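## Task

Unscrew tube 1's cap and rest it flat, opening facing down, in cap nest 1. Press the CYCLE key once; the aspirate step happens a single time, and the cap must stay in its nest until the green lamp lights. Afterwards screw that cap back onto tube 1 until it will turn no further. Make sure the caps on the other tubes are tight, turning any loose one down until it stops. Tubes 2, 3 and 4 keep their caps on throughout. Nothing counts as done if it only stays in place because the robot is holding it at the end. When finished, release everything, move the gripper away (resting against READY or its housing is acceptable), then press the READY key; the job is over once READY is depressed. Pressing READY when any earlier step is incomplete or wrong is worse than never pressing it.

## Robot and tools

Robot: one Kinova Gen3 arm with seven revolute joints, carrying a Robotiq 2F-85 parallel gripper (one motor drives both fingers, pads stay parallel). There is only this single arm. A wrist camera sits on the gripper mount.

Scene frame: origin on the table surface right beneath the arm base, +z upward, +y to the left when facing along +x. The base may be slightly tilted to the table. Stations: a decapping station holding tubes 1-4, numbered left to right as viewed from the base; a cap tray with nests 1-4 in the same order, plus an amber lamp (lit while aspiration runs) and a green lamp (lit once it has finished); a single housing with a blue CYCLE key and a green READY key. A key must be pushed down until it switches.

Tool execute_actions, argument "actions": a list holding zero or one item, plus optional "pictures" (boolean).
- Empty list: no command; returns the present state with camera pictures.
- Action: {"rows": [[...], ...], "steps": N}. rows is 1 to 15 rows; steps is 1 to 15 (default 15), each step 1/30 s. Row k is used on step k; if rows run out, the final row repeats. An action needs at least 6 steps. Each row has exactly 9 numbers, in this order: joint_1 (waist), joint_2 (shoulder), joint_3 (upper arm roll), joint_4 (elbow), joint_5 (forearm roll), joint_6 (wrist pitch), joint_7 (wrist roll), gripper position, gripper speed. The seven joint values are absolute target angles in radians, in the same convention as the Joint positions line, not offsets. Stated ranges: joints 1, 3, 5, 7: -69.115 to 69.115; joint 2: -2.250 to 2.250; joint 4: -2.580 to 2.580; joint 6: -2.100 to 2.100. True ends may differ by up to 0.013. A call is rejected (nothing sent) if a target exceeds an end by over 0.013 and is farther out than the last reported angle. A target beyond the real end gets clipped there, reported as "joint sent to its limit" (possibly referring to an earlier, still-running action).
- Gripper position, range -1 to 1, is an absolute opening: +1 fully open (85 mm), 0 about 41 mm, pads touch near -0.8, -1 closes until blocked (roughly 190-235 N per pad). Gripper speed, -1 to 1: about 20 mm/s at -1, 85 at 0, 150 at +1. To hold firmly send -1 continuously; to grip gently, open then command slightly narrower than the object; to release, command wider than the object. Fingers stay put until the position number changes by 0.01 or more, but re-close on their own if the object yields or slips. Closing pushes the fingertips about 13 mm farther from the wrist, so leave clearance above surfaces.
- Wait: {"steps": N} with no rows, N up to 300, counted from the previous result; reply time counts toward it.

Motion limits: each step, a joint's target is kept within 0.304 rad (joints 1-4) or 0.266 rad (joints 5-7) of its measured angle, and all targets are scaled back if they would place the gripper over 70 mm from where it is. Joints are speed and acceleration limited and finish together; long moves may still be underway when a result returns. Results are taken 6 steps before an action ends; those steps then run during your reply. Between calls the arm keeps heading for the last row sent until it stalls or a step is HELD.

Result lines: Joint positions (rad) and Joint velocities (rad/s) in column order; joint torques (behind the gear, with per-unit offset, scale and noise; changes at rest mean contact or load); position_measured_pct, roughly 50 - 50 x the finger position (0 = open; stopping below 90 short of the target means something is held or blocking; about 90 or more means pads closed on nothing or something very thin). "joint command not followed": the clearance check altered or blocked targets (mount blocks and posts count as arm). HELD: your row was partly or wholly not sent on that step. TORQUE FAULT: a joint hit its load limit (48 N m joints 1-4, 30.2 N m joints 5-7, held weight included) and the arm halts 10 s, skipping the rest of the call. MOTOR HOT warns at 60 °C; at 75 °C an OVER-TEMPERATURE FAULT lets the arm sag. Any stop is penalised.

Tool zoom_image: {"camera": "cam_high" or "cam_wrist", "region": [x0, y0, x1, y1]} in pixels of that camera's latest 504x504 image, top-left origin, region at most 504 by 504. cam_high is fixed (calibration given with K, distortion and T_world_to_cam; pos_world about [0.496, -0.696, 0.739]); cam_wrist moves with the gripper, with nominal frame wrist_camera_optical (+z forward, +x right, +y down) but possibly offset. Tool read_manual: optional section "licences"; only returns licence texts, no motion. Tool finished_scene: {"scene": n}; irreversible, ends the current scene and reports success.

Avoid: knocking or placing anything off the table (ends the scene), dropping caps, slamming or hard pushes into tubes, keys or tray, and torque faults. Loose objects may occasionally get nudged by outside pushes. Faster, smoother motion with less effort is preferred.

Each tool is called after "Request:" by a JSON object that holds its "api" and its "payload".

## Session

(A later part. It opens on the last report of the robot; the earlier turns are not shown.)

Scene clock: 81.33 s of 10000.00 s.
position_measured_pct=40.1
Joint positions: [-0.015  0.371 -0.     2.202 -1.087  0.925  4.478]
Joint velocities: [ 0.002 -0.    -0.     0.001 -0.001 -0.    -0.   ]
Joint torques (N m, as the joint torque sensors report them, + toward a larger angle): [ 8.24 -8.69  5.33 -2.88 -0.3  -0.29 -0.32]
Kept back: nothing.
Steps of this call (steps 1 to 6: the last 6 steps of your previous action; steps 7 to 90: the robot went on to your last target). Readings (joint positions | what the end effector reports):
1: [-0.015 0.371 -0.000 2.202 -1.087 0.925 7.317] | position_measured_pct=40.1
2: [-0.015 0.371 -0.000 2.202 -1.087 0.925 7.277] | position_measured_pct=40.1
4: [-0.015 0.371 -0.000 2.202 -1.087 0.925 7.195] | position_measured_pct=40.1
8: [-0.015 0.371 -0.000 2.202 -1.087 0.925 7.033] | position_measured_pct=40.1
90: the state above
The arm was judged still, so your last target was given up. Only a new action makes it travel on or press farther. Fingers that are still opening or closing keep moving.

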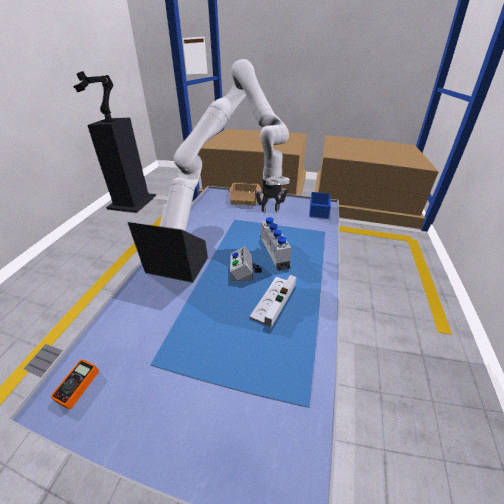

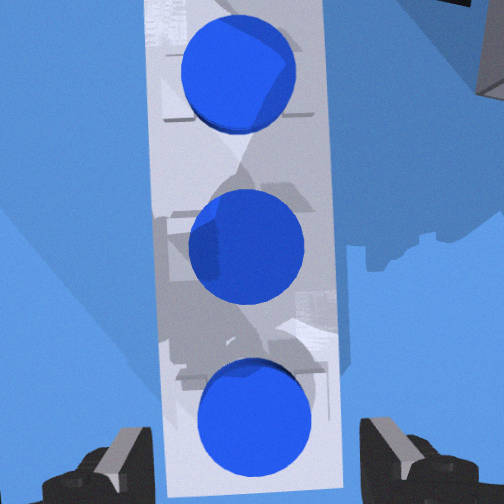

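Request:
{"api": "execute_actions", "payload": {"actions": [{"rows": [[-0.0986, 0.4402, 0, 2.2332, -1.2207, 0.8467, 4.5744, 0.2, 0]], "steps": 15}]}}

Request:
{"api": "execute_actions", "payload": {"actions": [{"steps": 15}], "pictures": true}}

Scene clock: 85.73 s of 10000.00 s.
position_measured_pct=40.1
Joint positions: [-0.093  0.436 -0.001  2.233 -1.22   0.847  4.574]
Joint velocities: [-0.027  0.016  0.023  0.003 -0.023 -0.022  0.012]
Joint torques (N m, as the joint torque sensors report them, + toward a larger angle): [ 8.21 -9.34  5.1  -2.07 -0.02 -0.26 -0.41]
Steps of this call (steps 1 to 123: nothing new was sent; steps 124 to 132: the first 9 steps of this action). Readings (joint positions | what the end effector reports):
124: [-0.017 0.373 0.000 2.203 -1.089 0.924 4.479] | position_measured_pct=40.1
125: [-0.024 0.378 0.001 2.205 -1.096 0.919 4.485] | position_measured_pct=40.1
127: [-0.055 0.403 0.001 2.215 -1.139 0.894 4.515] | position_measured_pct=40.1
131: [-0.093 0.436 -0.001 2.232 -1.219 0.849 4.573] | position_measured_pct=40.1
132: the state above

Scene clock: 86.23 s of 10000.00 s.
position_measured_pct=40.1
Joint positions: [-0.099  0.44  -0.     2.233 -1.221  0.847  4.574]
Joint velocities: [ 0.001 -0.    -0.    -0.    -0.     0.     0.   ]
Joint torques (N m, as the joint torque sensors report them, + toward a larger angle): [ 8.52 -9.66  5.11 -1.87 -0.24 -0.34 -0.35]
Kept back: nothing.
Steps of this call (steps 1 to 6: the last 6 steps of your previous action; steps 7 to 15: the robot went on to your last target). Readings (joint positions | what the end effector reports):
1: [-0.094 0.437 -0.000 2.233 -1.221 0.847 4.574] | position_measured_pct=40.1
2: [-0.095 0.438 -0.000 2.233 -1.221 0.847 4.574] | position_measured_pct=40.1
4: [-0.097 0.439 -0.000 2.233 -1.221 0.847 4.574] | position_measured_pct=40.1
8: [-0.098 0.440 -0.000 2.233 -1.221 0.847 4.574] | position_measured_pct=40.1
15: the state above
The arm was judged still, so your last target was given up. Only a new action makes it travel on or press farther. Fingers that are still opening or closing keep moving.

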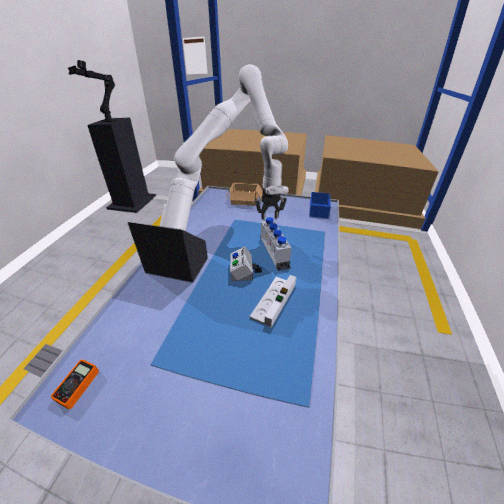

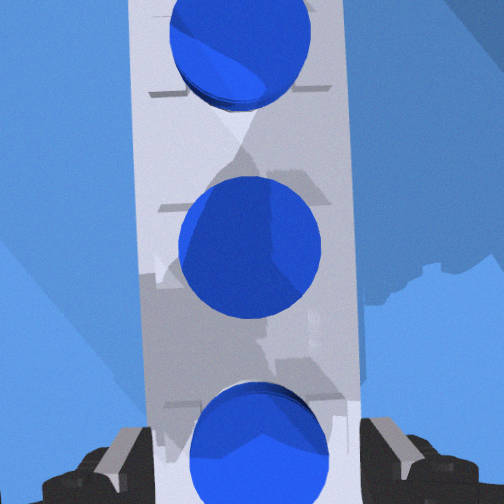

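Request:
{"api": "zoom_image", "payload": {"camera": "cam_wrist", "region": [150, 150, 350, 350]}}

Request:
{"api": "zoom_image", "payload": {"camera": "cam_wrist", "region": [100, 344, 420, 504]}}

Request:
{"api": "zoom_image", "payload": {"camera": "cam_high", "region": [240, 170, 320, 280]}}

Region (150, 150, 350, 350) of cam_wrist's 504x504 image, scaled by 2.520.

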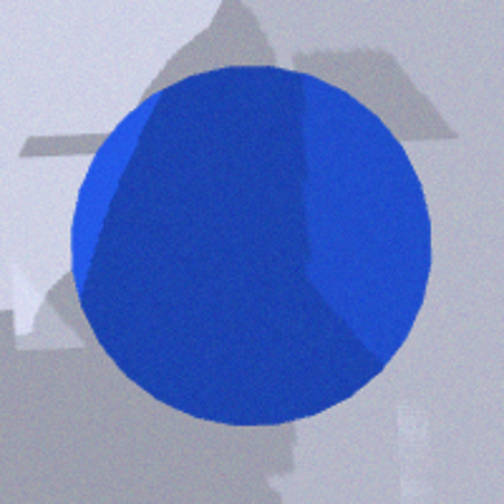

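Region (100, 344, 420, 504) of cam_wrist's 504x504 image, scaled by 1.575.

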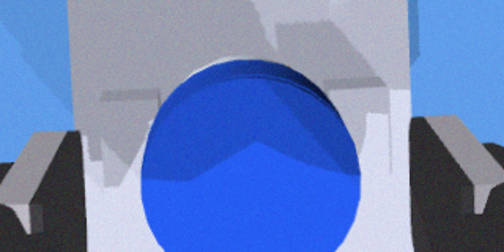

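Region (240, 170, 320, 280) of cam_high's 504x504 image, scaled by 4.582, with more detail than that image has; it fills the left 367 columns of this view, and the rest is white.

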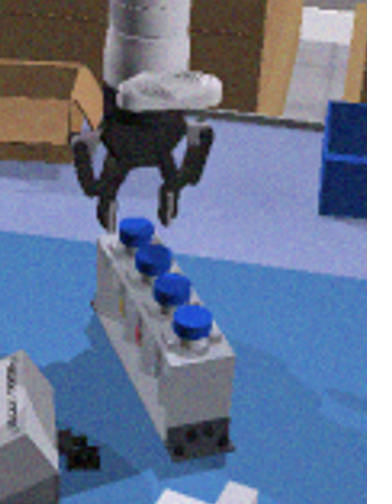

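Request:
{"api": "execute_actions", "payload": {"actions": [{"rows": [[-0.1205, 0.4597, 0, 2.2391, -1.2591, 0.8294, 4.6024, 0.2, 0]], "steps": 15}], "pictures": true}}

Scene clock: 90.57 s of 10000.00 s.
position_measured_pct=40.1
Joint positions: [-0.12   0.459  0.     2.239 -1.259  0.829  4.602]
Joint velocities: [-0.008  0.008 -0.     0.003  0.     0.     0.001]
Joint torques (N m, as the joint torque sensors report them, + toward a larger angle): [ 8.94 -9.7   5.16 -1.64 -0.19 -0.27 -0.34]
Steps of this call (steps 1 to 121: nothing new was sent; steps 122 to 130: the first 9 steps of this action). Readings (joint positions | what the end effector reports):
122: [-0.100 0.442 0.000 2.233 -1.222 0.846 4.575] | position_measured_pct=40.1
123: [-0.108 0.448 0.001 2.235 -1.231 0.842 4.582] | position_measured_pct=40.1
125: [-0.119 0.459 -0.001 2.239 -1.255 0.831 4.600] | position_measured_pct=40.1
129: [-0.119 0.459 0.000 2.239 -1.259 0.829 4.602] | position_measured_pct=40.1
130: the state above

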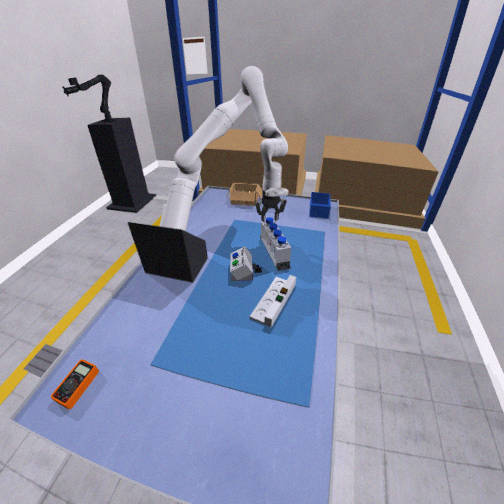

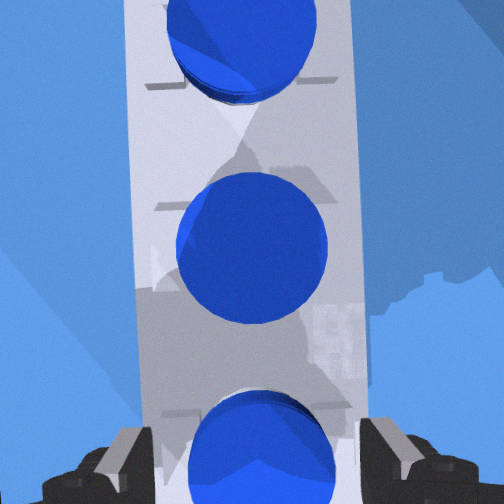

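Request:
{"api": "zoom_image", "payload": {"camera": "cam_high", "region": [245, 190, 305, 250]}}

Request:
{"api": "zoom_image", "payload": {"camera": "cam_wrist", "region": [100, 344, 420, 504]}}

Region (245, 190, 305, 250) of cam_high's 504x504 image, scaled by 8.400, with more detail than that image has.

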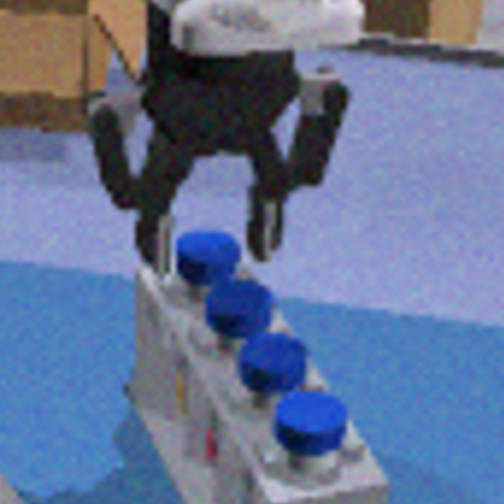

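Region (100, 344, 420, 504) of cam_wrist's 504x504 image, scaled by 1.575.

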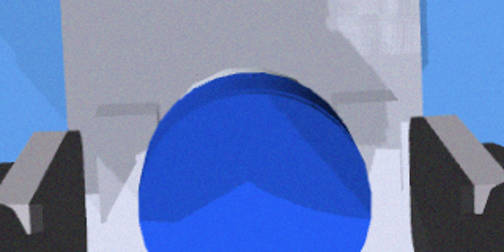

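Request:
{"api": "execute_actions", "payload": {"actions": [{"rows": [[-0.1227, 0.4617, 0, 2.2397, -1.2629, 0.8277, 4.6052, 0.2, -0.5], [-0.1227, 0.4617, 0, 2.2397, -1.2629, 0.8277, 4.6052, 0.2, -0.5], [-0.1227, 0.4617, 0, 2.2397, -1.2629, 0.8277, 4.6052, 0.2, -0.5], [-0.1227, 0.4617, 0, 2.2397, -1.2629, 0.8277, 4.6052, 0.2, -0.5], [-0.1227, 0.4617, 0, 2.2397, -1.2629, 0.8277, 4.6052, -1, -0.5]], "steps": 15}]}}

Request:
{"api": "execute_actions", "payload": {"actions": [{"steps": 15}], "pictures": true}}

Scene clock: 91.77 s of 10000.00 s.
position_measured_pct=44.4
Joint positions: [-0.123  0.462  0.     2.24  -1.263  0.828  4.605]
Joint velocities: [ 0.     0.002 -0.     0.001 -0.001 -0.     0.   ]
Joint torques (N m, as the joint torque sensors report them, + toward a larger angle): [ 8.66 -9.87  5.23 -1.53 -0.21 -0.21 -0.25]
Steps of this call (steps 1 to 6: the last 6 steps of your previous action; steps 7 to 15: the robot went on to your last target; steps 16 to 27: nothing new was sent; steps 28 to 36: the first 9 steps of this action). Readings (joint positions | what the end effector reports):
28: [-0.121 0.460 0.000 2.239 -1.260 0.829 4.603] | position_measured_pct=40.1
29: [-0.123 0.462 0.000 2.240 -1.262 0.828 4.604] | position_measured_pct=40.1
31: [-0.123 0.462 -0.000 2.240 -1.263 0.828 4.605] | position_measured_pct=40.1
35: [-0.123 0.462 0.000 2.240 -1.263 0.828 4.605] | position_measured_pct=42.9
36: the state above

Scene clock: 92.27 s of 10000.00 s.
position_measured_pct=61.1
Joint positions: [-0.122  0.46   0.001  2.241 -1.262  0.829  4.605]
Joint velocities: [-0.001  0.002  0.     0.     0.    -0.001 -0.   ]
Joint torques (N m, as the joint torque sensors report them, + toward a larger angle): [ 7.9  -8.77  4.65 -2.48 -0.91 -0.8  -0.31]
Kept back: nothing.
Steps of this call (steps 1 to 6: the last 6 steps of your previous action; steps 7 to 15: the robot went on to your last target). Readings (joint positions | what the end effector reports):
1: [-0.123 0.462 -0.000 2.240 -1.263 0.828 4.605] | position_measured_pct=46.4
2: [-0.123 0.462 -0.000 2.240 -1.263 0.828 4.605] | position_measured_pct=48.0
4: [-0.123 0.462 -0.000 2.240 -1.263 0.828 4.605] | position_measured_pct=51.6
8: [-0.122 0.461 0.001 2.240 -1.262 0.828 4.605] | position_measured_pct=58.3
15: the state above
The arm was judged still, so your last target was given up. Only a new action makes it travel on or press farther. Fingers that are still opening or closing keep moving.

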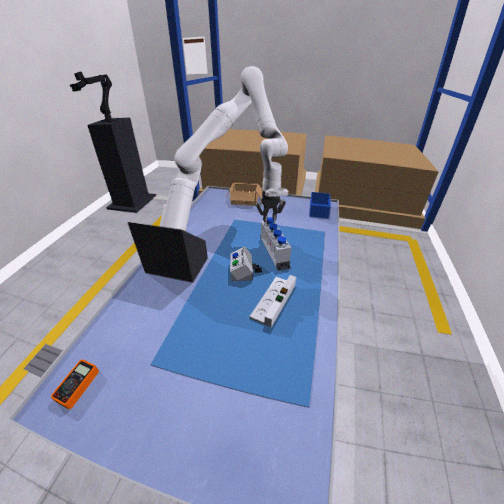

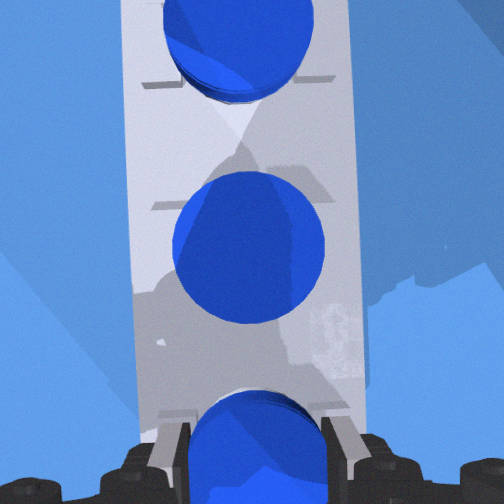

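Request:
{"api": "execute_actions", "payload": {"actions": [{"rows": [[-0.1227, 0.4617, 0, 2.2397, -1.2629, 0.8277, 4.9052, -1, -0.5]], "steps": 15}]}}

Request:
{"api": "execute_actions", "payload": {"actions": [{"steps": 10}], "pictures": true}}

Scene clock: 93.13 s of 10000.00 s.
position_measured_pct=61.1
Joint positions: [-0.122  0.46   0.001  2.241 -1.262  0.829  4.861]
Joint velocities: [ 0.002 -0.001  0.002  0.003 -0.001  0.     0.905]
Joint torques (N m, as the joint torque sensors report them, + toward a larger angle): [ 7.77 -8.73  4.44 -2.49 -0.83 -0.79 -0.23]
Steps of this call (steps 1 to 17: nothing new was sent; steps 18 to 26: the first 9 steps of this action). Readings (joint positions | what the end effector reports):
18: [-0.122 0.460 0.001 2.241 -1.262 0.829 4.607] | position_measured_pct=61.1
19: [-0.122 0.460 0.001 2.241 -1.262 0.829 4.616] | position_measured_pct=61.1
21: [-0.122 0.460 0.001 2.241 -1.262 0.829 4.666] | position_measured_pct=61.1
25: [-0.122 0.460 0.001 2.241 -1.262 0.829 4.826] | position_measured_pct=61.1
26: the state above

Scene clock: 93.47 s of 10000.00 s.
position_measured_pct=61.1
Joint positions: [-0.122  0.46   0.001  2.241 -1.262  0.829  4.905]
Joint velocities: [ 0.    -0.    -0.    -0.001  0.    -0.     0.   ]
Joint torques (N m, as the joint torque sensors report them, + toward a larger angle): [ 7.89 -8.6   4.52 -2.66 -0.84 -0.83 -0.2 ]
Kept back: nothing.
Steps of this call (steps 1 to 6: the last 6 steps of your previous action; steps 7 to 10: the robot went on to your last target). Readings (joint positions | what the end effector reports):
1: [-0.122 0.460 0.001 2.241 -1.262 0.829 4.886] | position_measured_pct=61.1
2: [-0.122 0.460 0.001 2.241 -1.262 0.829 4.900] | position_measured_pct=61.1
4: [-0.122 0.460 0.001 2.241 -1.262 0.829 4.905] | position_measured_pct=61.1
8: [-0.122 0.460 0.001 2.241 -1.262 0.829 4.905] | position_measured_pct=61.1
10: the state above

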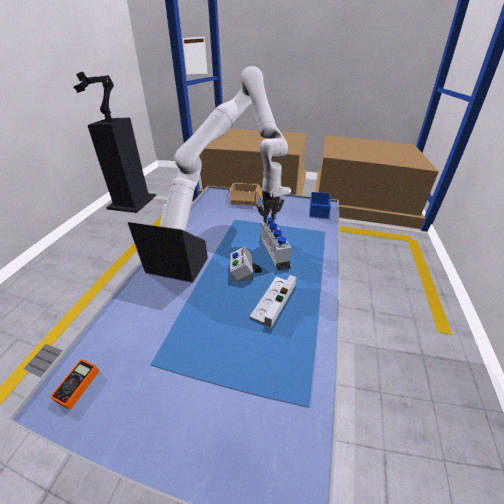

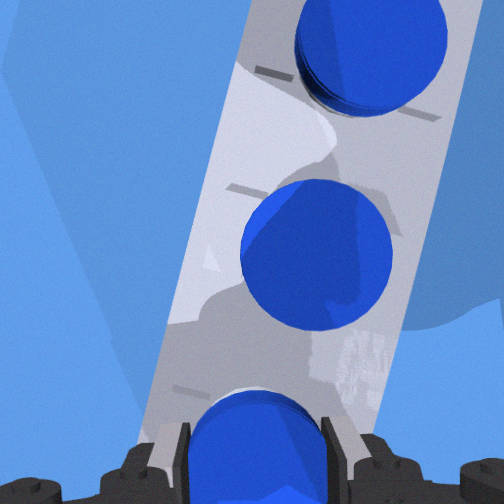

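Request:
{"api": "execute_actions", "payload": {"actions": [{"rows": [[-0.1227, 0.4617, 0, 2.2397, -1.2629, 0.8277, 5.5052, -1, -0.5]], "steps": 15}]}}

Request:
{"api": "execute_actions", "payload": {"actions": [{"steps": 12}], "pictures": true}}

Scene clock: 94.33 s of 10000.00 s.
position_measured_pct=61.1
Joint positions: [-0.121  0.46   0.001  2.241 -1.261  0.829  5.167]
Joint velocities: [ 0.002 -0.002  0.001 -0.001  0.001  0.001  1.215]
Joint torques (N m, as the joint torque sensors report them, + toward a larger angle): [ 7.7  -8.19  4.35 -2.86 -1.12 -0.77 -0.19]
Steps of this call (steps 1 to 17: the robot went on to your last target; steps 18 to 26: the first 9 steps of this action). Readings (joint positions | what the end effector reports):
18: [-0.122 0.460 0.001 2.241 -1.262 0.829 4.906] | position_measured_pct=61.1
19: [-0.121 0.460 0.001 2.241 -1.262 0.829 4.916] | position_measured_pct=61.1
21: [-0.121 0.460 0.001 2.241 -1.262 0.829 4.966] | position_measured_pct=61.1
25: [-0.121 0.460 0.001 2.241 -1.261 0.829 5.126] | position_measured_pct=61.1
26: the state above

Scene clock: 94.73 s of 10000.00 s.
position_measured_pct=61.1
Joint positions: [-0.121  0.459  0.001  2.242 -1.261  0.829  5.505]
Joint velocities: [-0.    -0.    -0.    -0.001 -0.    -0.     0.   ]
Joint torques (N m, as the joint torque sensors report them, + toward a larger angle): [ 7.32 -8.14  3.97 -3.21 -1.1  -0.82 -0.08]
Kept back: nothing.
Steps of this call (steps 1 to 6: the last 6 steps of your previous action; steps 7 to 12: the robot went on to your last target). Readings (joint positions | what the end effector reports):
1: [-0.121 0.460 0.001 2.241 -1.261 0.829 5.208] | position_measured_pct=61.1
2: [-0.121 0.460 0.001 2.241 -1.261 0.829 5.248] | position_measured_pct=61.1
4: [-0.121 0.460 0.001 2.241 -1.261 0.829 5.330] | position_measured_pct=61.1
8: [-0.121 0.460 0.001 2.242 -1.261 0.829 5.478] | position_measured_pct=61.1
12: the state above

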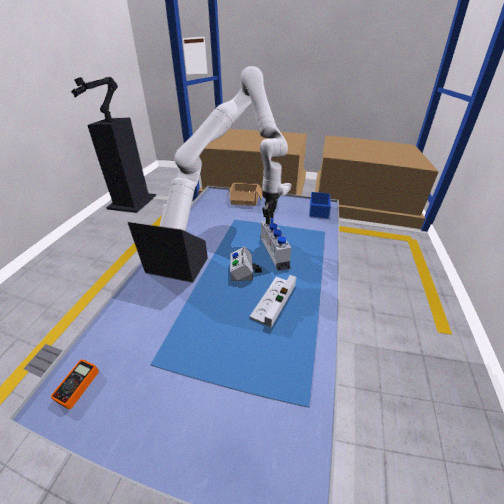

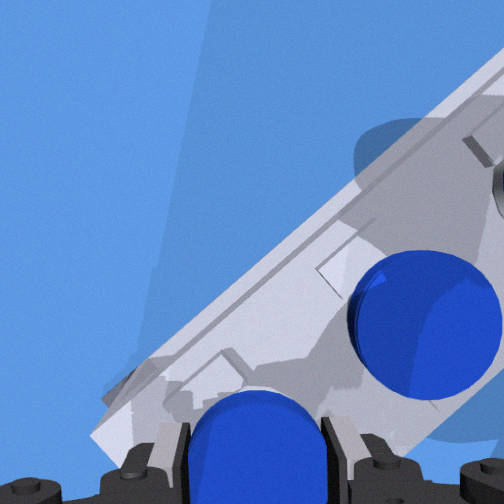

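Request:
{"api": "execute_actions", "payload": {"actions": [{"rows": [[-0.12, 0.4593, 0, 2.239, -1.2581, 0.8299, 6.1752, -1, -0.5]], "steps": 15}]}}

Request:
{"api": "execute_actions", "payload": {"actions": [{"steps": 12}], "pictures": true}}

Scene clock: 97.27 s of 10000.00 s.
position_measured_pct=61.1
Joint positions: [-0.12   0.459  0.001  2.241 -1.258  0.829  5.767]
Joint velocities: [ 0.002  0.     0.    -0.003  0.006  0.001  1.215]
Joint torques (N m, as the joint torque sensors report them, + toward a larger angle): [ 8.38 -9.53  4.7  -2.45 -0.79 -0.07  0.09]
Steps of this call (steps 1 to 30: the robot went on to your last target; steps 31 to 67: nothing new was sent; steps 68 to 76: the first 9 steps of this action). Readings (joint positions | what the end effector reports):
68: [-0.121 0.459 0.001 2.242 -1.261 0.829 5.506] | position_measured_pct=61.1
69: [-0.121 0.459 0.001 2.242 -1.261 0.829 5.516] | position_measured_pct=61.1
71: [-0.121 0.459 0.001 2.241 -1.260 0.829 5.566] | position_measured_pct=61.1
75: [-0.120 0.459 0.001 2.241 -1.259 0.829 5.726] | position_measured_pct=61.1
76: the state above

Scene clock: 97.67 s of 10000.00 s.
position_measured_pct=61.1
Joint positions: [-0.12   0.459  0.001  2.241 -1.258  0.829  6.173]
Joint velocities: [ 0.001 -0.    -0.    -0.001 -0.001 -0.001  0.055]
Joint torques (N m, as the joint torque sensors report them, + toward a larger angle): [ 8.49 -9.26  4.56 -3.02 -0.52  0.3   0.29]
Kept back: nothing.
Steps of this call (steps 1 to 6: the last 6 steps of your previous action; steps 7 to 12: the robot went on to your last target). Readings (joint positions | what the end effector reports):
1: [-0.120 0.459 0.001 2.241 -1.258 0.829 5.807] | position_measured_pct=61.1
2: [-0.120 0.459 0.001 2.241 -1.258 0.829 5.848] | position_measured_pct=61.1
4: [-0.120 0.459 0.001 2.241 -1.258 0.829 5.929] | position_measured_pct=61.1
8: [-0.120 0.459 0.001 2.241 -1.258 0.829 6.092] | position_measured_pct=61.1
12: the state above

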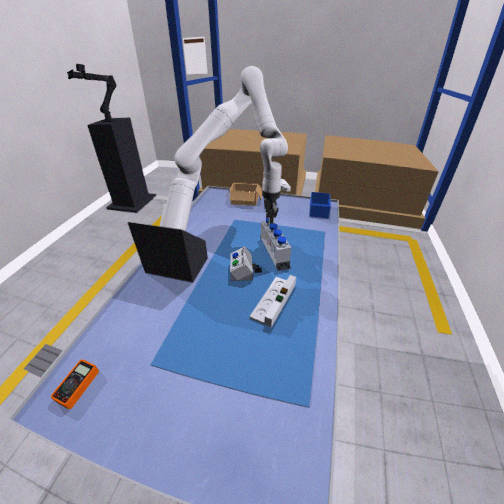

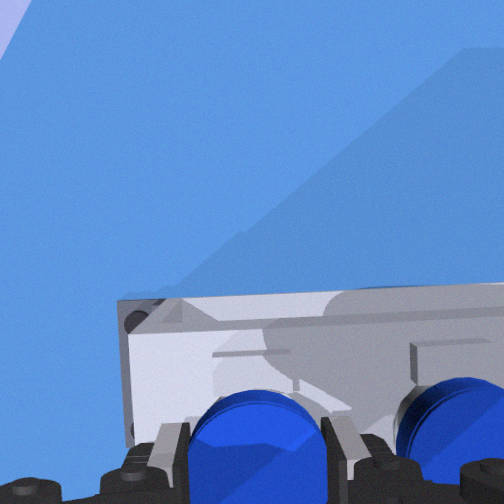

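Request:
{"api": "zoom_image", "payload": {"camera": "cam_wrist", "region": [300, 344, 504, 504]}}

Request:
{"api": "zoom_image", "payload": {"camera": "cam_high", "region": [245, 190, 305, 250]}}

Region (300, 344, 504, 504) of cam_wrist's 504x504 image, scaled by 2.471; it fills the top 395 rows of this view, and the rest is white.

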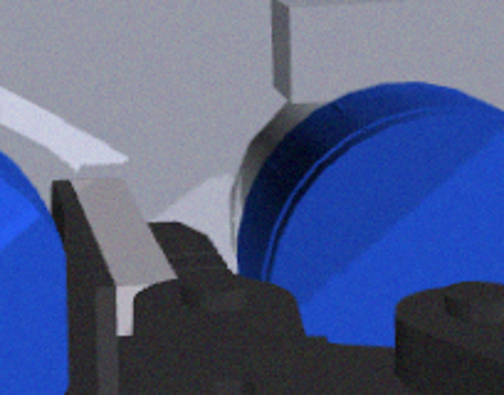

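Region (245, 190, 305, 250) of cam_high's 504x504 image, scaled by 8.400, with more detail than that image has.

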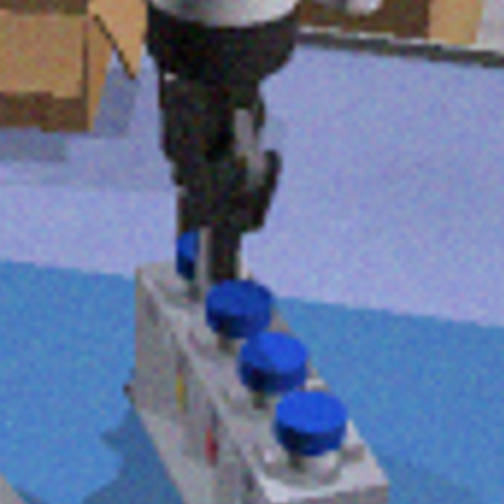

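Request:
{"api": "execute_actions", "payload": {"actions": [], "pictures": false}}

Scene clock: 98.30 s of 10000.00 s.
position_measured_pct=61.1
Joint positions: [-0.12   0.459  0.001  2.241 -1.258  0.829  6.174]
Joint velocities: [ 0.001 -0.    -0.    -0.001 -0.     0.    -0.   ]
Joint torques (N m, as the joint torque sensors report them, + toward a larger angle): [ 8.53 -9.29  4.63 -2.92 -0.5   0.34  0.13]
Kept back: nothing.
Steps of this call (steps 1 to 19: the robot went on to your last target). Readings (joint positions | what the end effector reports):
1: [-0.120 0.459 0.001 2.241 -1.258 0.829 6.174] | position_measured_pct=61.1
2: [-0.120 0.459 0.001 2.241 -1.258 0.829 6.174] | position_measured_pct=61.1
4: [-0.120 0.459 0.001 2.241 -1.258 0.829 6.174] | position_measured_pct=61.1
8: [-0.120 0.459 0.001 2.241 -1.258 0.829 6.174] | position_measured_pct=61.1
19: the state above

Request:
{"api": "execute_actions", "payload": {"actions": [{"rows": [[-0.1194, 0.4588, 0, 2.2388, -1.2571, 0.8303, 6.7, -1, -0.5]], "steps": 15}]}}

Request:
{"api": "execute_actions", "payload": {"actions": [{"steps": 12}], "pictures": true}}

Scene clock: 99.70 s of 10000.00 s.
position_measured_pct=61.1
Joint positions: [-0.119  0.458  0.001  2.241 -1.257  0.829  6.436]
Joint velocities: [ 0.001 -0.002  0.     0.001 -0.001 -0.     1.215]
Joint torques (N m, as the joint torque sensors report them, + toward a larger angle): [ 8.6  -9.38  4.69 -3.18 -0.22  0.61  0.23]
Steps of this call (steps 1 to 15: the robot went on to your last target; steps 16 to 33: nothing new was sent; steps 34 to 42: the first 9 steps of this action). Readings (joint positions | what the end effector reports):
34: [-0.120 0.459 0.001 2.241 -1.258 0.829 6.176] | position_measured_pct=61.1
35: [-0.120 0.459 0.001 2.241 -1.258 0.829 6.185] | position_measured_pct=61.1
37: [-0.120 0.459 0.001 2.241 -1.257 0.829 6.235] | position_measured_pct=61.1
41: [-0.119 0.458 0.001 2.241 -1.257 0.829 6.395] | position_measured_pct=61.1
42: the state above

Scene clock: 100.10 s of 10000.00 s.
position_measured_pct=61.1
Joint positions: [-0.119  0.458  0.001  2.241 -1.258  0.829  6.699]
Joint velocities: [ 0.    -0.001  0.     0.002 -0.    -0.    -0.001]
Joint torques (N m, as the joint torque sensors report them, + toward a larger angle): [ 8.35 -9.32  4.43 -3.33  0.09  0.57  0.41]
Kept back: nothing.
Steps of this call (steps 1 to 6: the last 6 steps of your previous action; steps 7 to 12: the robot went on to your last target). Readings (joint positions | what the end effector reports):
1: [-0.119 0.458 0.001 2.241 -1.257 0.829 6.477] | position_measured_pct=61.1
2: [-0.119 0.458 0.001 2.241 -1.257 0.829 6.517] | position_measured_pct=61.1
4: [-0.119 0.458 0.001 2.241 -1.258 0.829 6.599] | position_measured_pct=61.1
8: [-0.119 0.458 0.001 2.241 -1.258 0.829 6.696] | position_measured_pct=61.1
12: the state above

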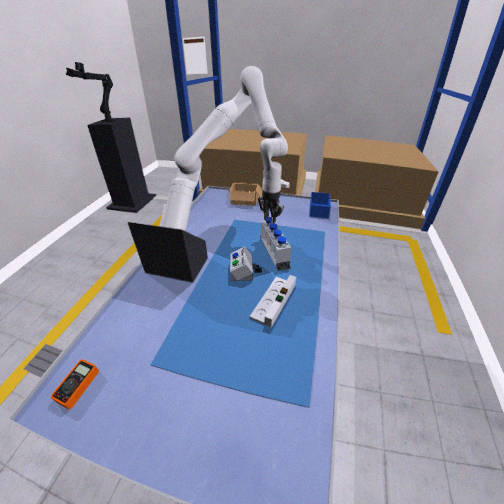

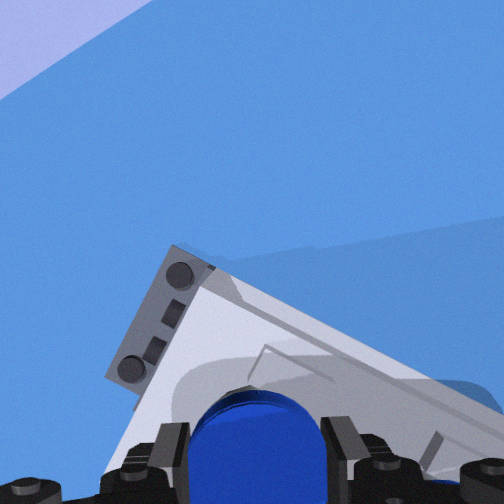

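Request:
{"api": "execute_actions", "payload": {"actions": [{"rows": [[-0.1188, 0.4583, 0, 2.2386, -1.2561, 0.8308, 7.25, -1, -0.5]], "steps": 15}]}}

Request:
{"api": "execute_actions", "payload": {"actions": [{"rows": [[-0.1182, 0.4577, 0, 2.2385, -1.2551, 0.8313, 7.75, -1, -0.5]], "steps": 15}]}}

Request:
{"api": "execute_actions", "payload": {"actions": [{"steps": 15}], "pictures": true}}

Scene clock: 101.77 s of 10000.00 s.
position_measured_pct=61.1
Joint positions: [-0.118  0.458  0.001  2.241 -1.257  0.829  6.961]
Joint velocities: [ 0.002 -0.001  0.001 -0.001  0.001  0.002  1.216]
Joint torques (N m, as the joint torque sensors report them, + toward a larger angle): [ 8.52 -9.53  4.4  -3.2   0.16  0.45  0.26]
Steps of this call (steps 1 to 30: the robot went on to your last target; steps 31 to 41: nothing new was sent; steps 42 to 50: the first 9 steps of this action). Readings (joint positions | what the end effector reports):
42: [-0.119 0.458 0.001 2.241 -1.258 0.829 6.700] | position_measured_pct=61.1
43: [-0.119 0.458 0.001 2.241 -1.258 0.829 6.709] | position_measured_pct=61.1
45: [-0.119 0.458 0.001 2.241 -1.258 0.829 6.760] | position_measured_pct=61.1
49: [-0.118 0.458 0.001 2.241 -1.257 0.829 6.920] | position_measured_pct=61.1
50: the state above

Scene clock: 102.27 s of 10000.00 s.
position_measured_pct=61.1
Joint positions: [-0.117  0.458  0.001  2.24  -1.257  0.83   7.545]
Joint velocities: [ 0.003 -0.001  0.    -0.003  0.002  0.004  1.215]
Joint torques (N m, as the joint torque sensors report them, + toward a larger angle): [ 8.09 -9.73  4.24 -2.99  0.8   0.08  0.28]
Steps of this call (steps 1 to 6: the last 6 steps of your previous action; steps 7 to 15: the first 9 steps of this action). Readings (joint positions | what the end effector reports):
7: [-0.118 0.458 0.001 2.241 -1.258 0.830 7.229] | position_measured_pct=61.1
8: [-0.118 0.458 0.001 2.241 -1.258 0.830 7.263] | position_measured_pct=61.1
10: [-0.118 0.458 0.001 2.241 -1.258 0.830 7.342] | position_measured_pct=61.1
14: [-0.117 0.458 0.001 2.240 -1.257 0.830 7.505] | position_measured_pct=61.1
15: the state above

Scene clock: 102.77 s of 10000.00 s.
position_measured_pct=61.1
Joint positions: [-0.117  0.458  0.001  2.24  -1.257  0.831  7.749]
Joint velocities: [-0.001  0.001  0.    -0.002 -0.001  0.    -0.   ]
Joint torques (N m, as the joint torque sensors report them, + toward a larger angle): [ 7.65 -9.91  4.33 -2.95  0.62 -0.06  0.29]
Kept back: nothing.
Steps of this call (steps 1 to 6: the last 6 steps of your previous action; steps 7 to 15: the robot went on to your last target). Readings (joint positions | what the end effector reports):
1: [-0.117 0.458 0.001 2.240 -1.257 0.831 7.586] | position_measured_pct=61.1
2: [-0.117 0.458 0.001 2.240 -1.257 0.831 7.627] | position_measured_pct=61.1
4: [-0.117 0.458 0.001 2.240 -1.257 0.831 7.703] | position_measured_pct=61.1
8: [-0.117 0.458 0.001 2.240 -1.257 0.831 7.749] | position_measured_pct=61.1
15: the state above

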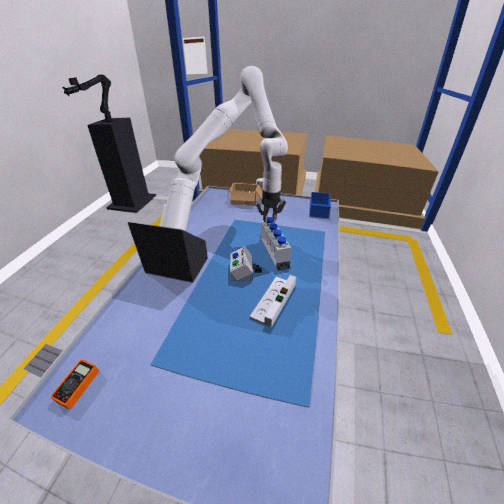

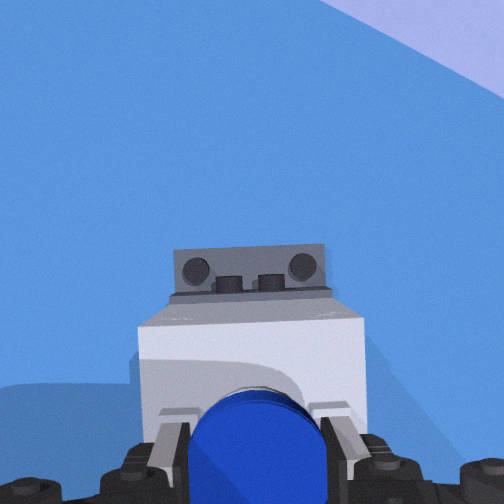

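Request:
{"api": "execute_actions", "payload": {"actions": [{"rows": [[-0.1167, 0.4563, 0, 2.2381, -1.2523, 0.8325, 9.3176, -1, -0.5]], "steps": 15}]}}

Request:
{"api": "execute_actions", "payload": {"actions": [{"steps": 36}], "pictures": true}}

Scene clock: 103.60 s of 10000.00 s.
position_measured_pct=61.1
Joint positions: [-0.116  0.458  0.001  2.239 -1.255  0.832  8.011]
Joint velocities: [ 0.002 -0.002 -0.001 -0.003  0.006  0.003  1.216]
Joint torques (N m, as the joint torque sensors report them, + toward a larger angle): [  8.15 -10.51   4.72  -2.4    0.61  -0.05   0.16]
Steps of this call (steps 1 to 15: the robot went on to your last target; step 16: nothing new was sent; steps 17 to 25: the first 9 steps of this action). Readings (joint positions | what the end effector reports):
17: [-0.117 0.458 0.001 2.240 -1.257 0.831 7.750] | position_measured_pct=61.1
18: [-0.117 0.458 0.001 2.240 -1.257 0.831 7.759] | position_measured_pct=61.1
20: [-0.117 0.458 0.001 2.240 -1.257 0.831 7.810] | position_measured_pct=61.1
24: [-0.116 0.458 0.001 2.239 -1.256 0.832 7.970] | position_measured_pct=61.1
25: the state above

Scene clock: 104.80 s of 10000.00 s.
position_measured_pct=61.1
Joint positions: [-0.116  0.456  0.001  2.239 -1.252  0.833  9.317]
Joint velocities: [-0.001  0.002  0.    -0.002 -0.    -0.001  0.001]
Joint torques (N m, as the joint torque sensors report them, + toward a larger angle): [ 7.82 -9.06  4.71 -2.03 -0.23 -0.53 -0.29]
Kept back: nothing.
Steps of this call (steps 1 to 6: the last 6 steps of your previous action; steps 7 to 36: the robot went on to your last target). Readings (joint positions | what the end effector reports):
1: [-0.116 0.458 0.001 2.239 -1.255 0.832 8.051] | position_measured_pct=61.1
2: [-0.116 0.458 0.001 2.239 -1.255 0.832 8.092] | position_measured_pct=61.1
4: [-0.116 0.458 0.001 2.239 -1.255 0.832 8.173] | position_measured_pct=61.1
8: [-0.116 0.457 0.001 2.239 -1.254 0.833 8.336] | position_measured_pct=61.1
36: the state above

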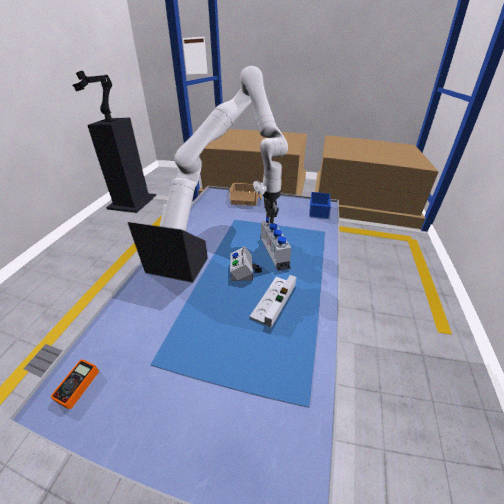

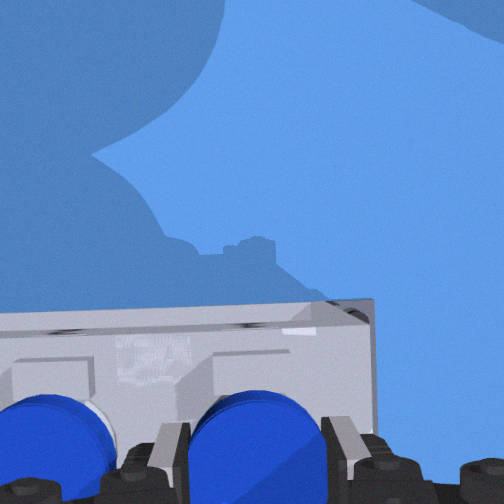

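Request:
{"api": "execute_actions", "payload": {"actions": [{"rows": [[-0.115, 0.4549, 0, 2.2377, -1.2495, 0.8338, 10.8884, -1, -0.5]], "steps": 15}]}}

Request:
{"api": "execute_actions", "payload": {"actions": [{"steps": 36}], "pictures": true}}

Scene clock: 105.47 s of 10000.00 s.
position_measured_pct=61.1
Joint positions: [-0.115  0.455  0.     2.238 -1.25   0.833  9.579]
Joint velocities: [ 0.001 -0.001 -0.001 -0.002  0.005  0.003  1.215]
Joint torques (N m, as the joint torque sensors report them, + toward a larger angle): [  8.7  -10.07   5.13  -1.49  -0.16  -0.16  -0.35]
Steps of this call (steps 1 to 11: the robot went on to your last target; steps 12 to 20: the first 9 steps of this action). Readings (joint positions | what the end effector reports):
12: [-0.116 0.455 0.001 2.239 -1.252 0.833 9.319] | position_measured_pct=61.1
13: [-0.116 0.455 0.001 2.239 -1.252 0.833 9.328] | position_measured_pct=61.1
15: [-0.115 0.455 0.000 2.238 -1.252 0.833 9.379] | position_measured_pct=61.1
19: [-0.115 0.455 0.000 2.238 -1.251 0.833 9.539] | position_measured_pct=61.1
20: the state above

Scene clock: 106.67 s of 10000.00 s.
position_measured_pct=61.1
Joint positions: [-0.115  0.454 -0.     2.239 -1.249  0.835 10.888]
Joint velocities: [-0.    -0.001  0.     0.002  0.     0.     0.   ]
Joint torques (N m, as the joint torque sensors report them, + toward a larger angle): [ 8.55 -9.36  5.19 -2.5  -0.63 -0.81 -0.37]
Kept back: nothing.
Steps of this call (steps 1 to 6: the last 6 steps of your previous action; steps 7 to 36: the robot went on to your last target). Readings (joint positions | what the end effector reports):
1: [-0.115 0.455 0.000 2.238 -1.250 0.834 9.620] | position_measured_pct=61.1
2: [-0.115 0.455 0.000 2.238 -1.250 0.834 9.661] | position_measured_pct=61.1
4: [-0.115 0.455 -0.000 2.238 -1.250 0.834 9.742] | position_measured_pct=61.1
8: [-0.115 0.455 -0.000 2.238 -1.250 0.834 9.905] | position_measured_pct=61.1
36: the state above

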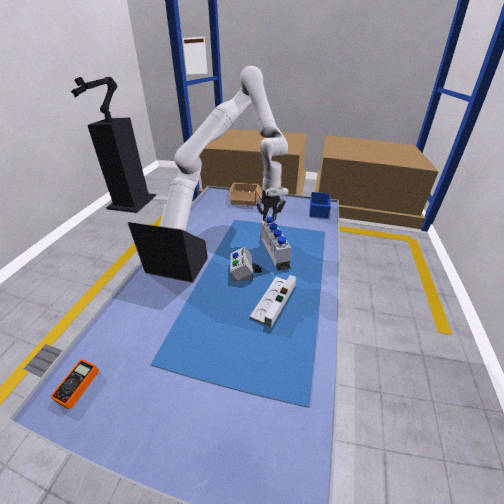

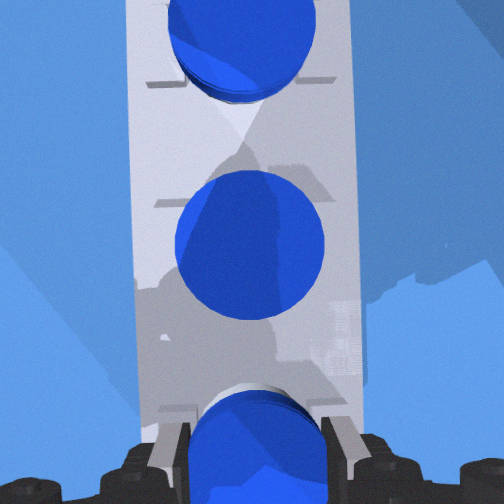

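Request:
{"api": "execute_actions", "payload": {"actions": [{"rows": [[-0.1107, 0.451, 0, 2.2365, -1.2418, 0.8372, 14.03, -1, -0.5]], "steps": 15}]}}

Request:
{"api": "execute_actions", "payload": {"actions": [{"steps": 78}], "pictures": true}}

Scene clock: 107.73 s of 10000.00 s.
position_measured_pct=61.1
Joint positions: [-0.112  0.452  0.     2.237 -1.244  0.836 11.15 ]
Joint velocities: [ 0.007 -0.007 -0.    -0.006  0.014  0.005  1.216]
Joint torques (N m, as the joint torque sensors report them, + toward a larger angle): [ 9.16 -9.71  5.31 -1.93 -0.2  -0.28 -0.64]
Steps of this call (steps 1 to 23: the robot went on to your last target; steps 24 to 32: the first 9 steps of this action). Readings (joint positions | what the end effector reports):
24: [-0.115 0.454 -0.000 2.239 -1.249 0.835 10.890] | position_measured_pct=61.1
25: [-0.115 0.454 -0.000 2.239 -1.248 0.835 10.899] | position_measured_pct=61.1
27: [-0.114 0.454 -0.000 2.238 -1.247 0.835 10.950] | position_measured_pct=61.1
31: [-0.112 0.452 0.000 2.237 -1.244 0.836 11.110] | position_measured_pct=61.1
32: the state above

Scene clock: 110.33 s of 10000.00 s.
position_measured_pct=61.1
Joint positions: [-0.111  0.451  0.     2.237 -1.242  0.837 14.03 ]
Joint velocities: [-0.    -0.    -0.     0.001 -0.    -0.     0.   ]
Joint torques (N m, as the joint torque sensors report them, + toward a larger angle): [ 8.62 -9.83  5.05 -1.81 -0.33 -0.12 -0.3 ]
Kept back: nothing.
Steps of this call (steps 1 to 6: the last 6 steps of your previous action; steps 7 to 78: the robot went on to your last target). Readings (joint positions | what the end effector reports):
1: [-0.112 0.452 0.000 2.237 -1.243 0.836 11.191] | position_measured_pct=61.1
2: [-0.112 0.452 -0.000 2.237 -1.243 0.837 11.232] | position_measured_pct=61.1
4: [-0.111 0.452 -0.000 2.237 -1.243 0.837 11.313] | position_measured_pct=61.1
8: [-0.111 0.451 -0.000 2.237 -1.242 0.837 11.475] | position_measured_pct=61.1
78: the state above

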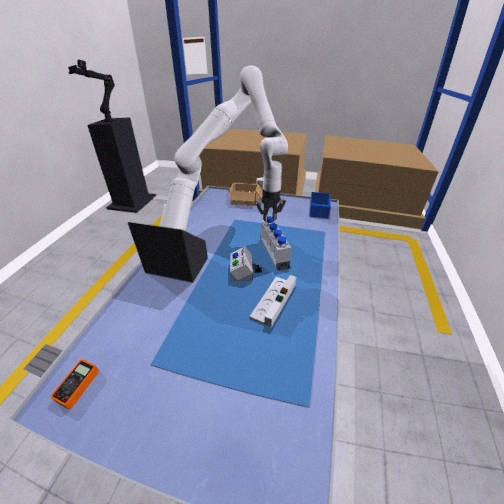

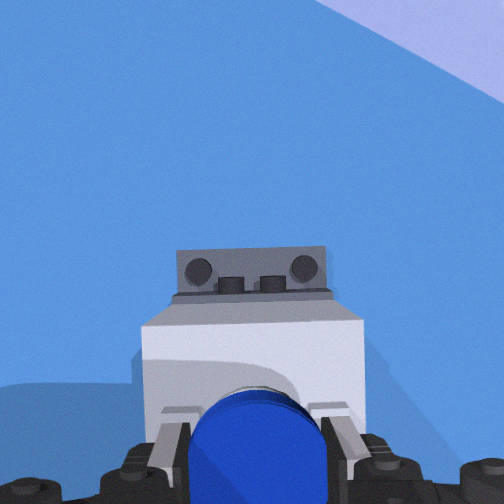

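Request:
{"api": "execute_actions", "payload": {"actions": [{"rows": [[-0.0986, 0.4402, 0, 2.2332, -1.2207, 0.8467, 14.03, -1, -0.5]], "steps": 15}], "pictures": true}}

Scene clock: 111.17 s of 10000.00 s.
position_measured_pct=61.1
Joint positions: [-0.099  0.441  0.     2.233 -1.221  0.847 14.03 ]
Joint velocities: [ 0.003 -0.003 -0.     0.001 -0.001  0.001  0.   ]
Joint torques (N m, as the joint torque sensors report them, + toward a larger angle): [ 8.77 -9.69  5.09 -2.01 -0.24 -0.18 -0.4 ]
Steps of this call (steps 1 to 15: the robot went on to your last target; step 16: nothing new was sent; steps 17 to 25: the first 9 steps of this action). Readings (joint positions | what the end effector reports):
17: [-0.109 0.450 -0.000 2.236 -1.240 0.838 14.030] | position_measured_pct=61.1
18: [-0.102 0.445 -0.001 2.236 -1.232 0.841 14.030] | position_measured_pct=61.1
20: [-0.100 0.441 0.001 2.234 -1.221 0.846 14.030] | position_measured_pct=61.1
24: [-0.099 0.441 0.000 2.233 -1.221 0.847 14.030] | position_measured_pct=61.1
25: the state above

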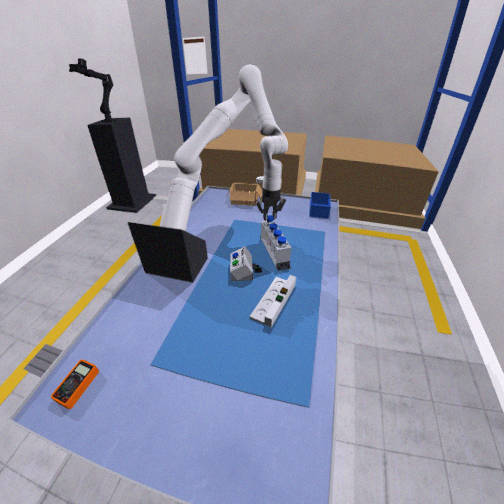

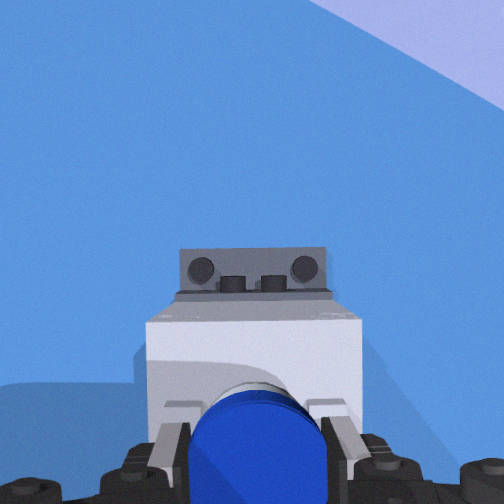

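Request:
{"api": "zoom_image", "payload": {"camera": "cam_high", "region": [220, 240, 310, 330]}}

Region (220, 240, 310, 330) of cam_high's 504x504 image, scaled by 5.600, with more detail than that image has.

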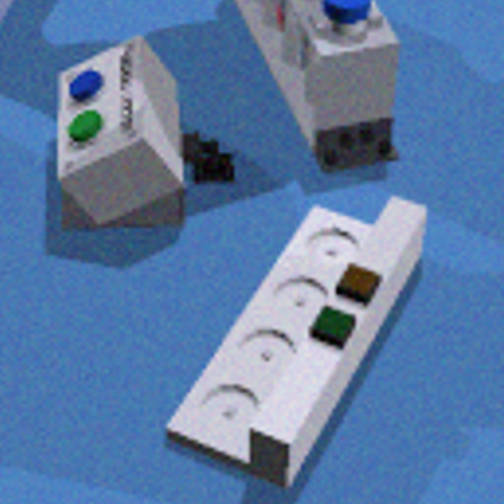

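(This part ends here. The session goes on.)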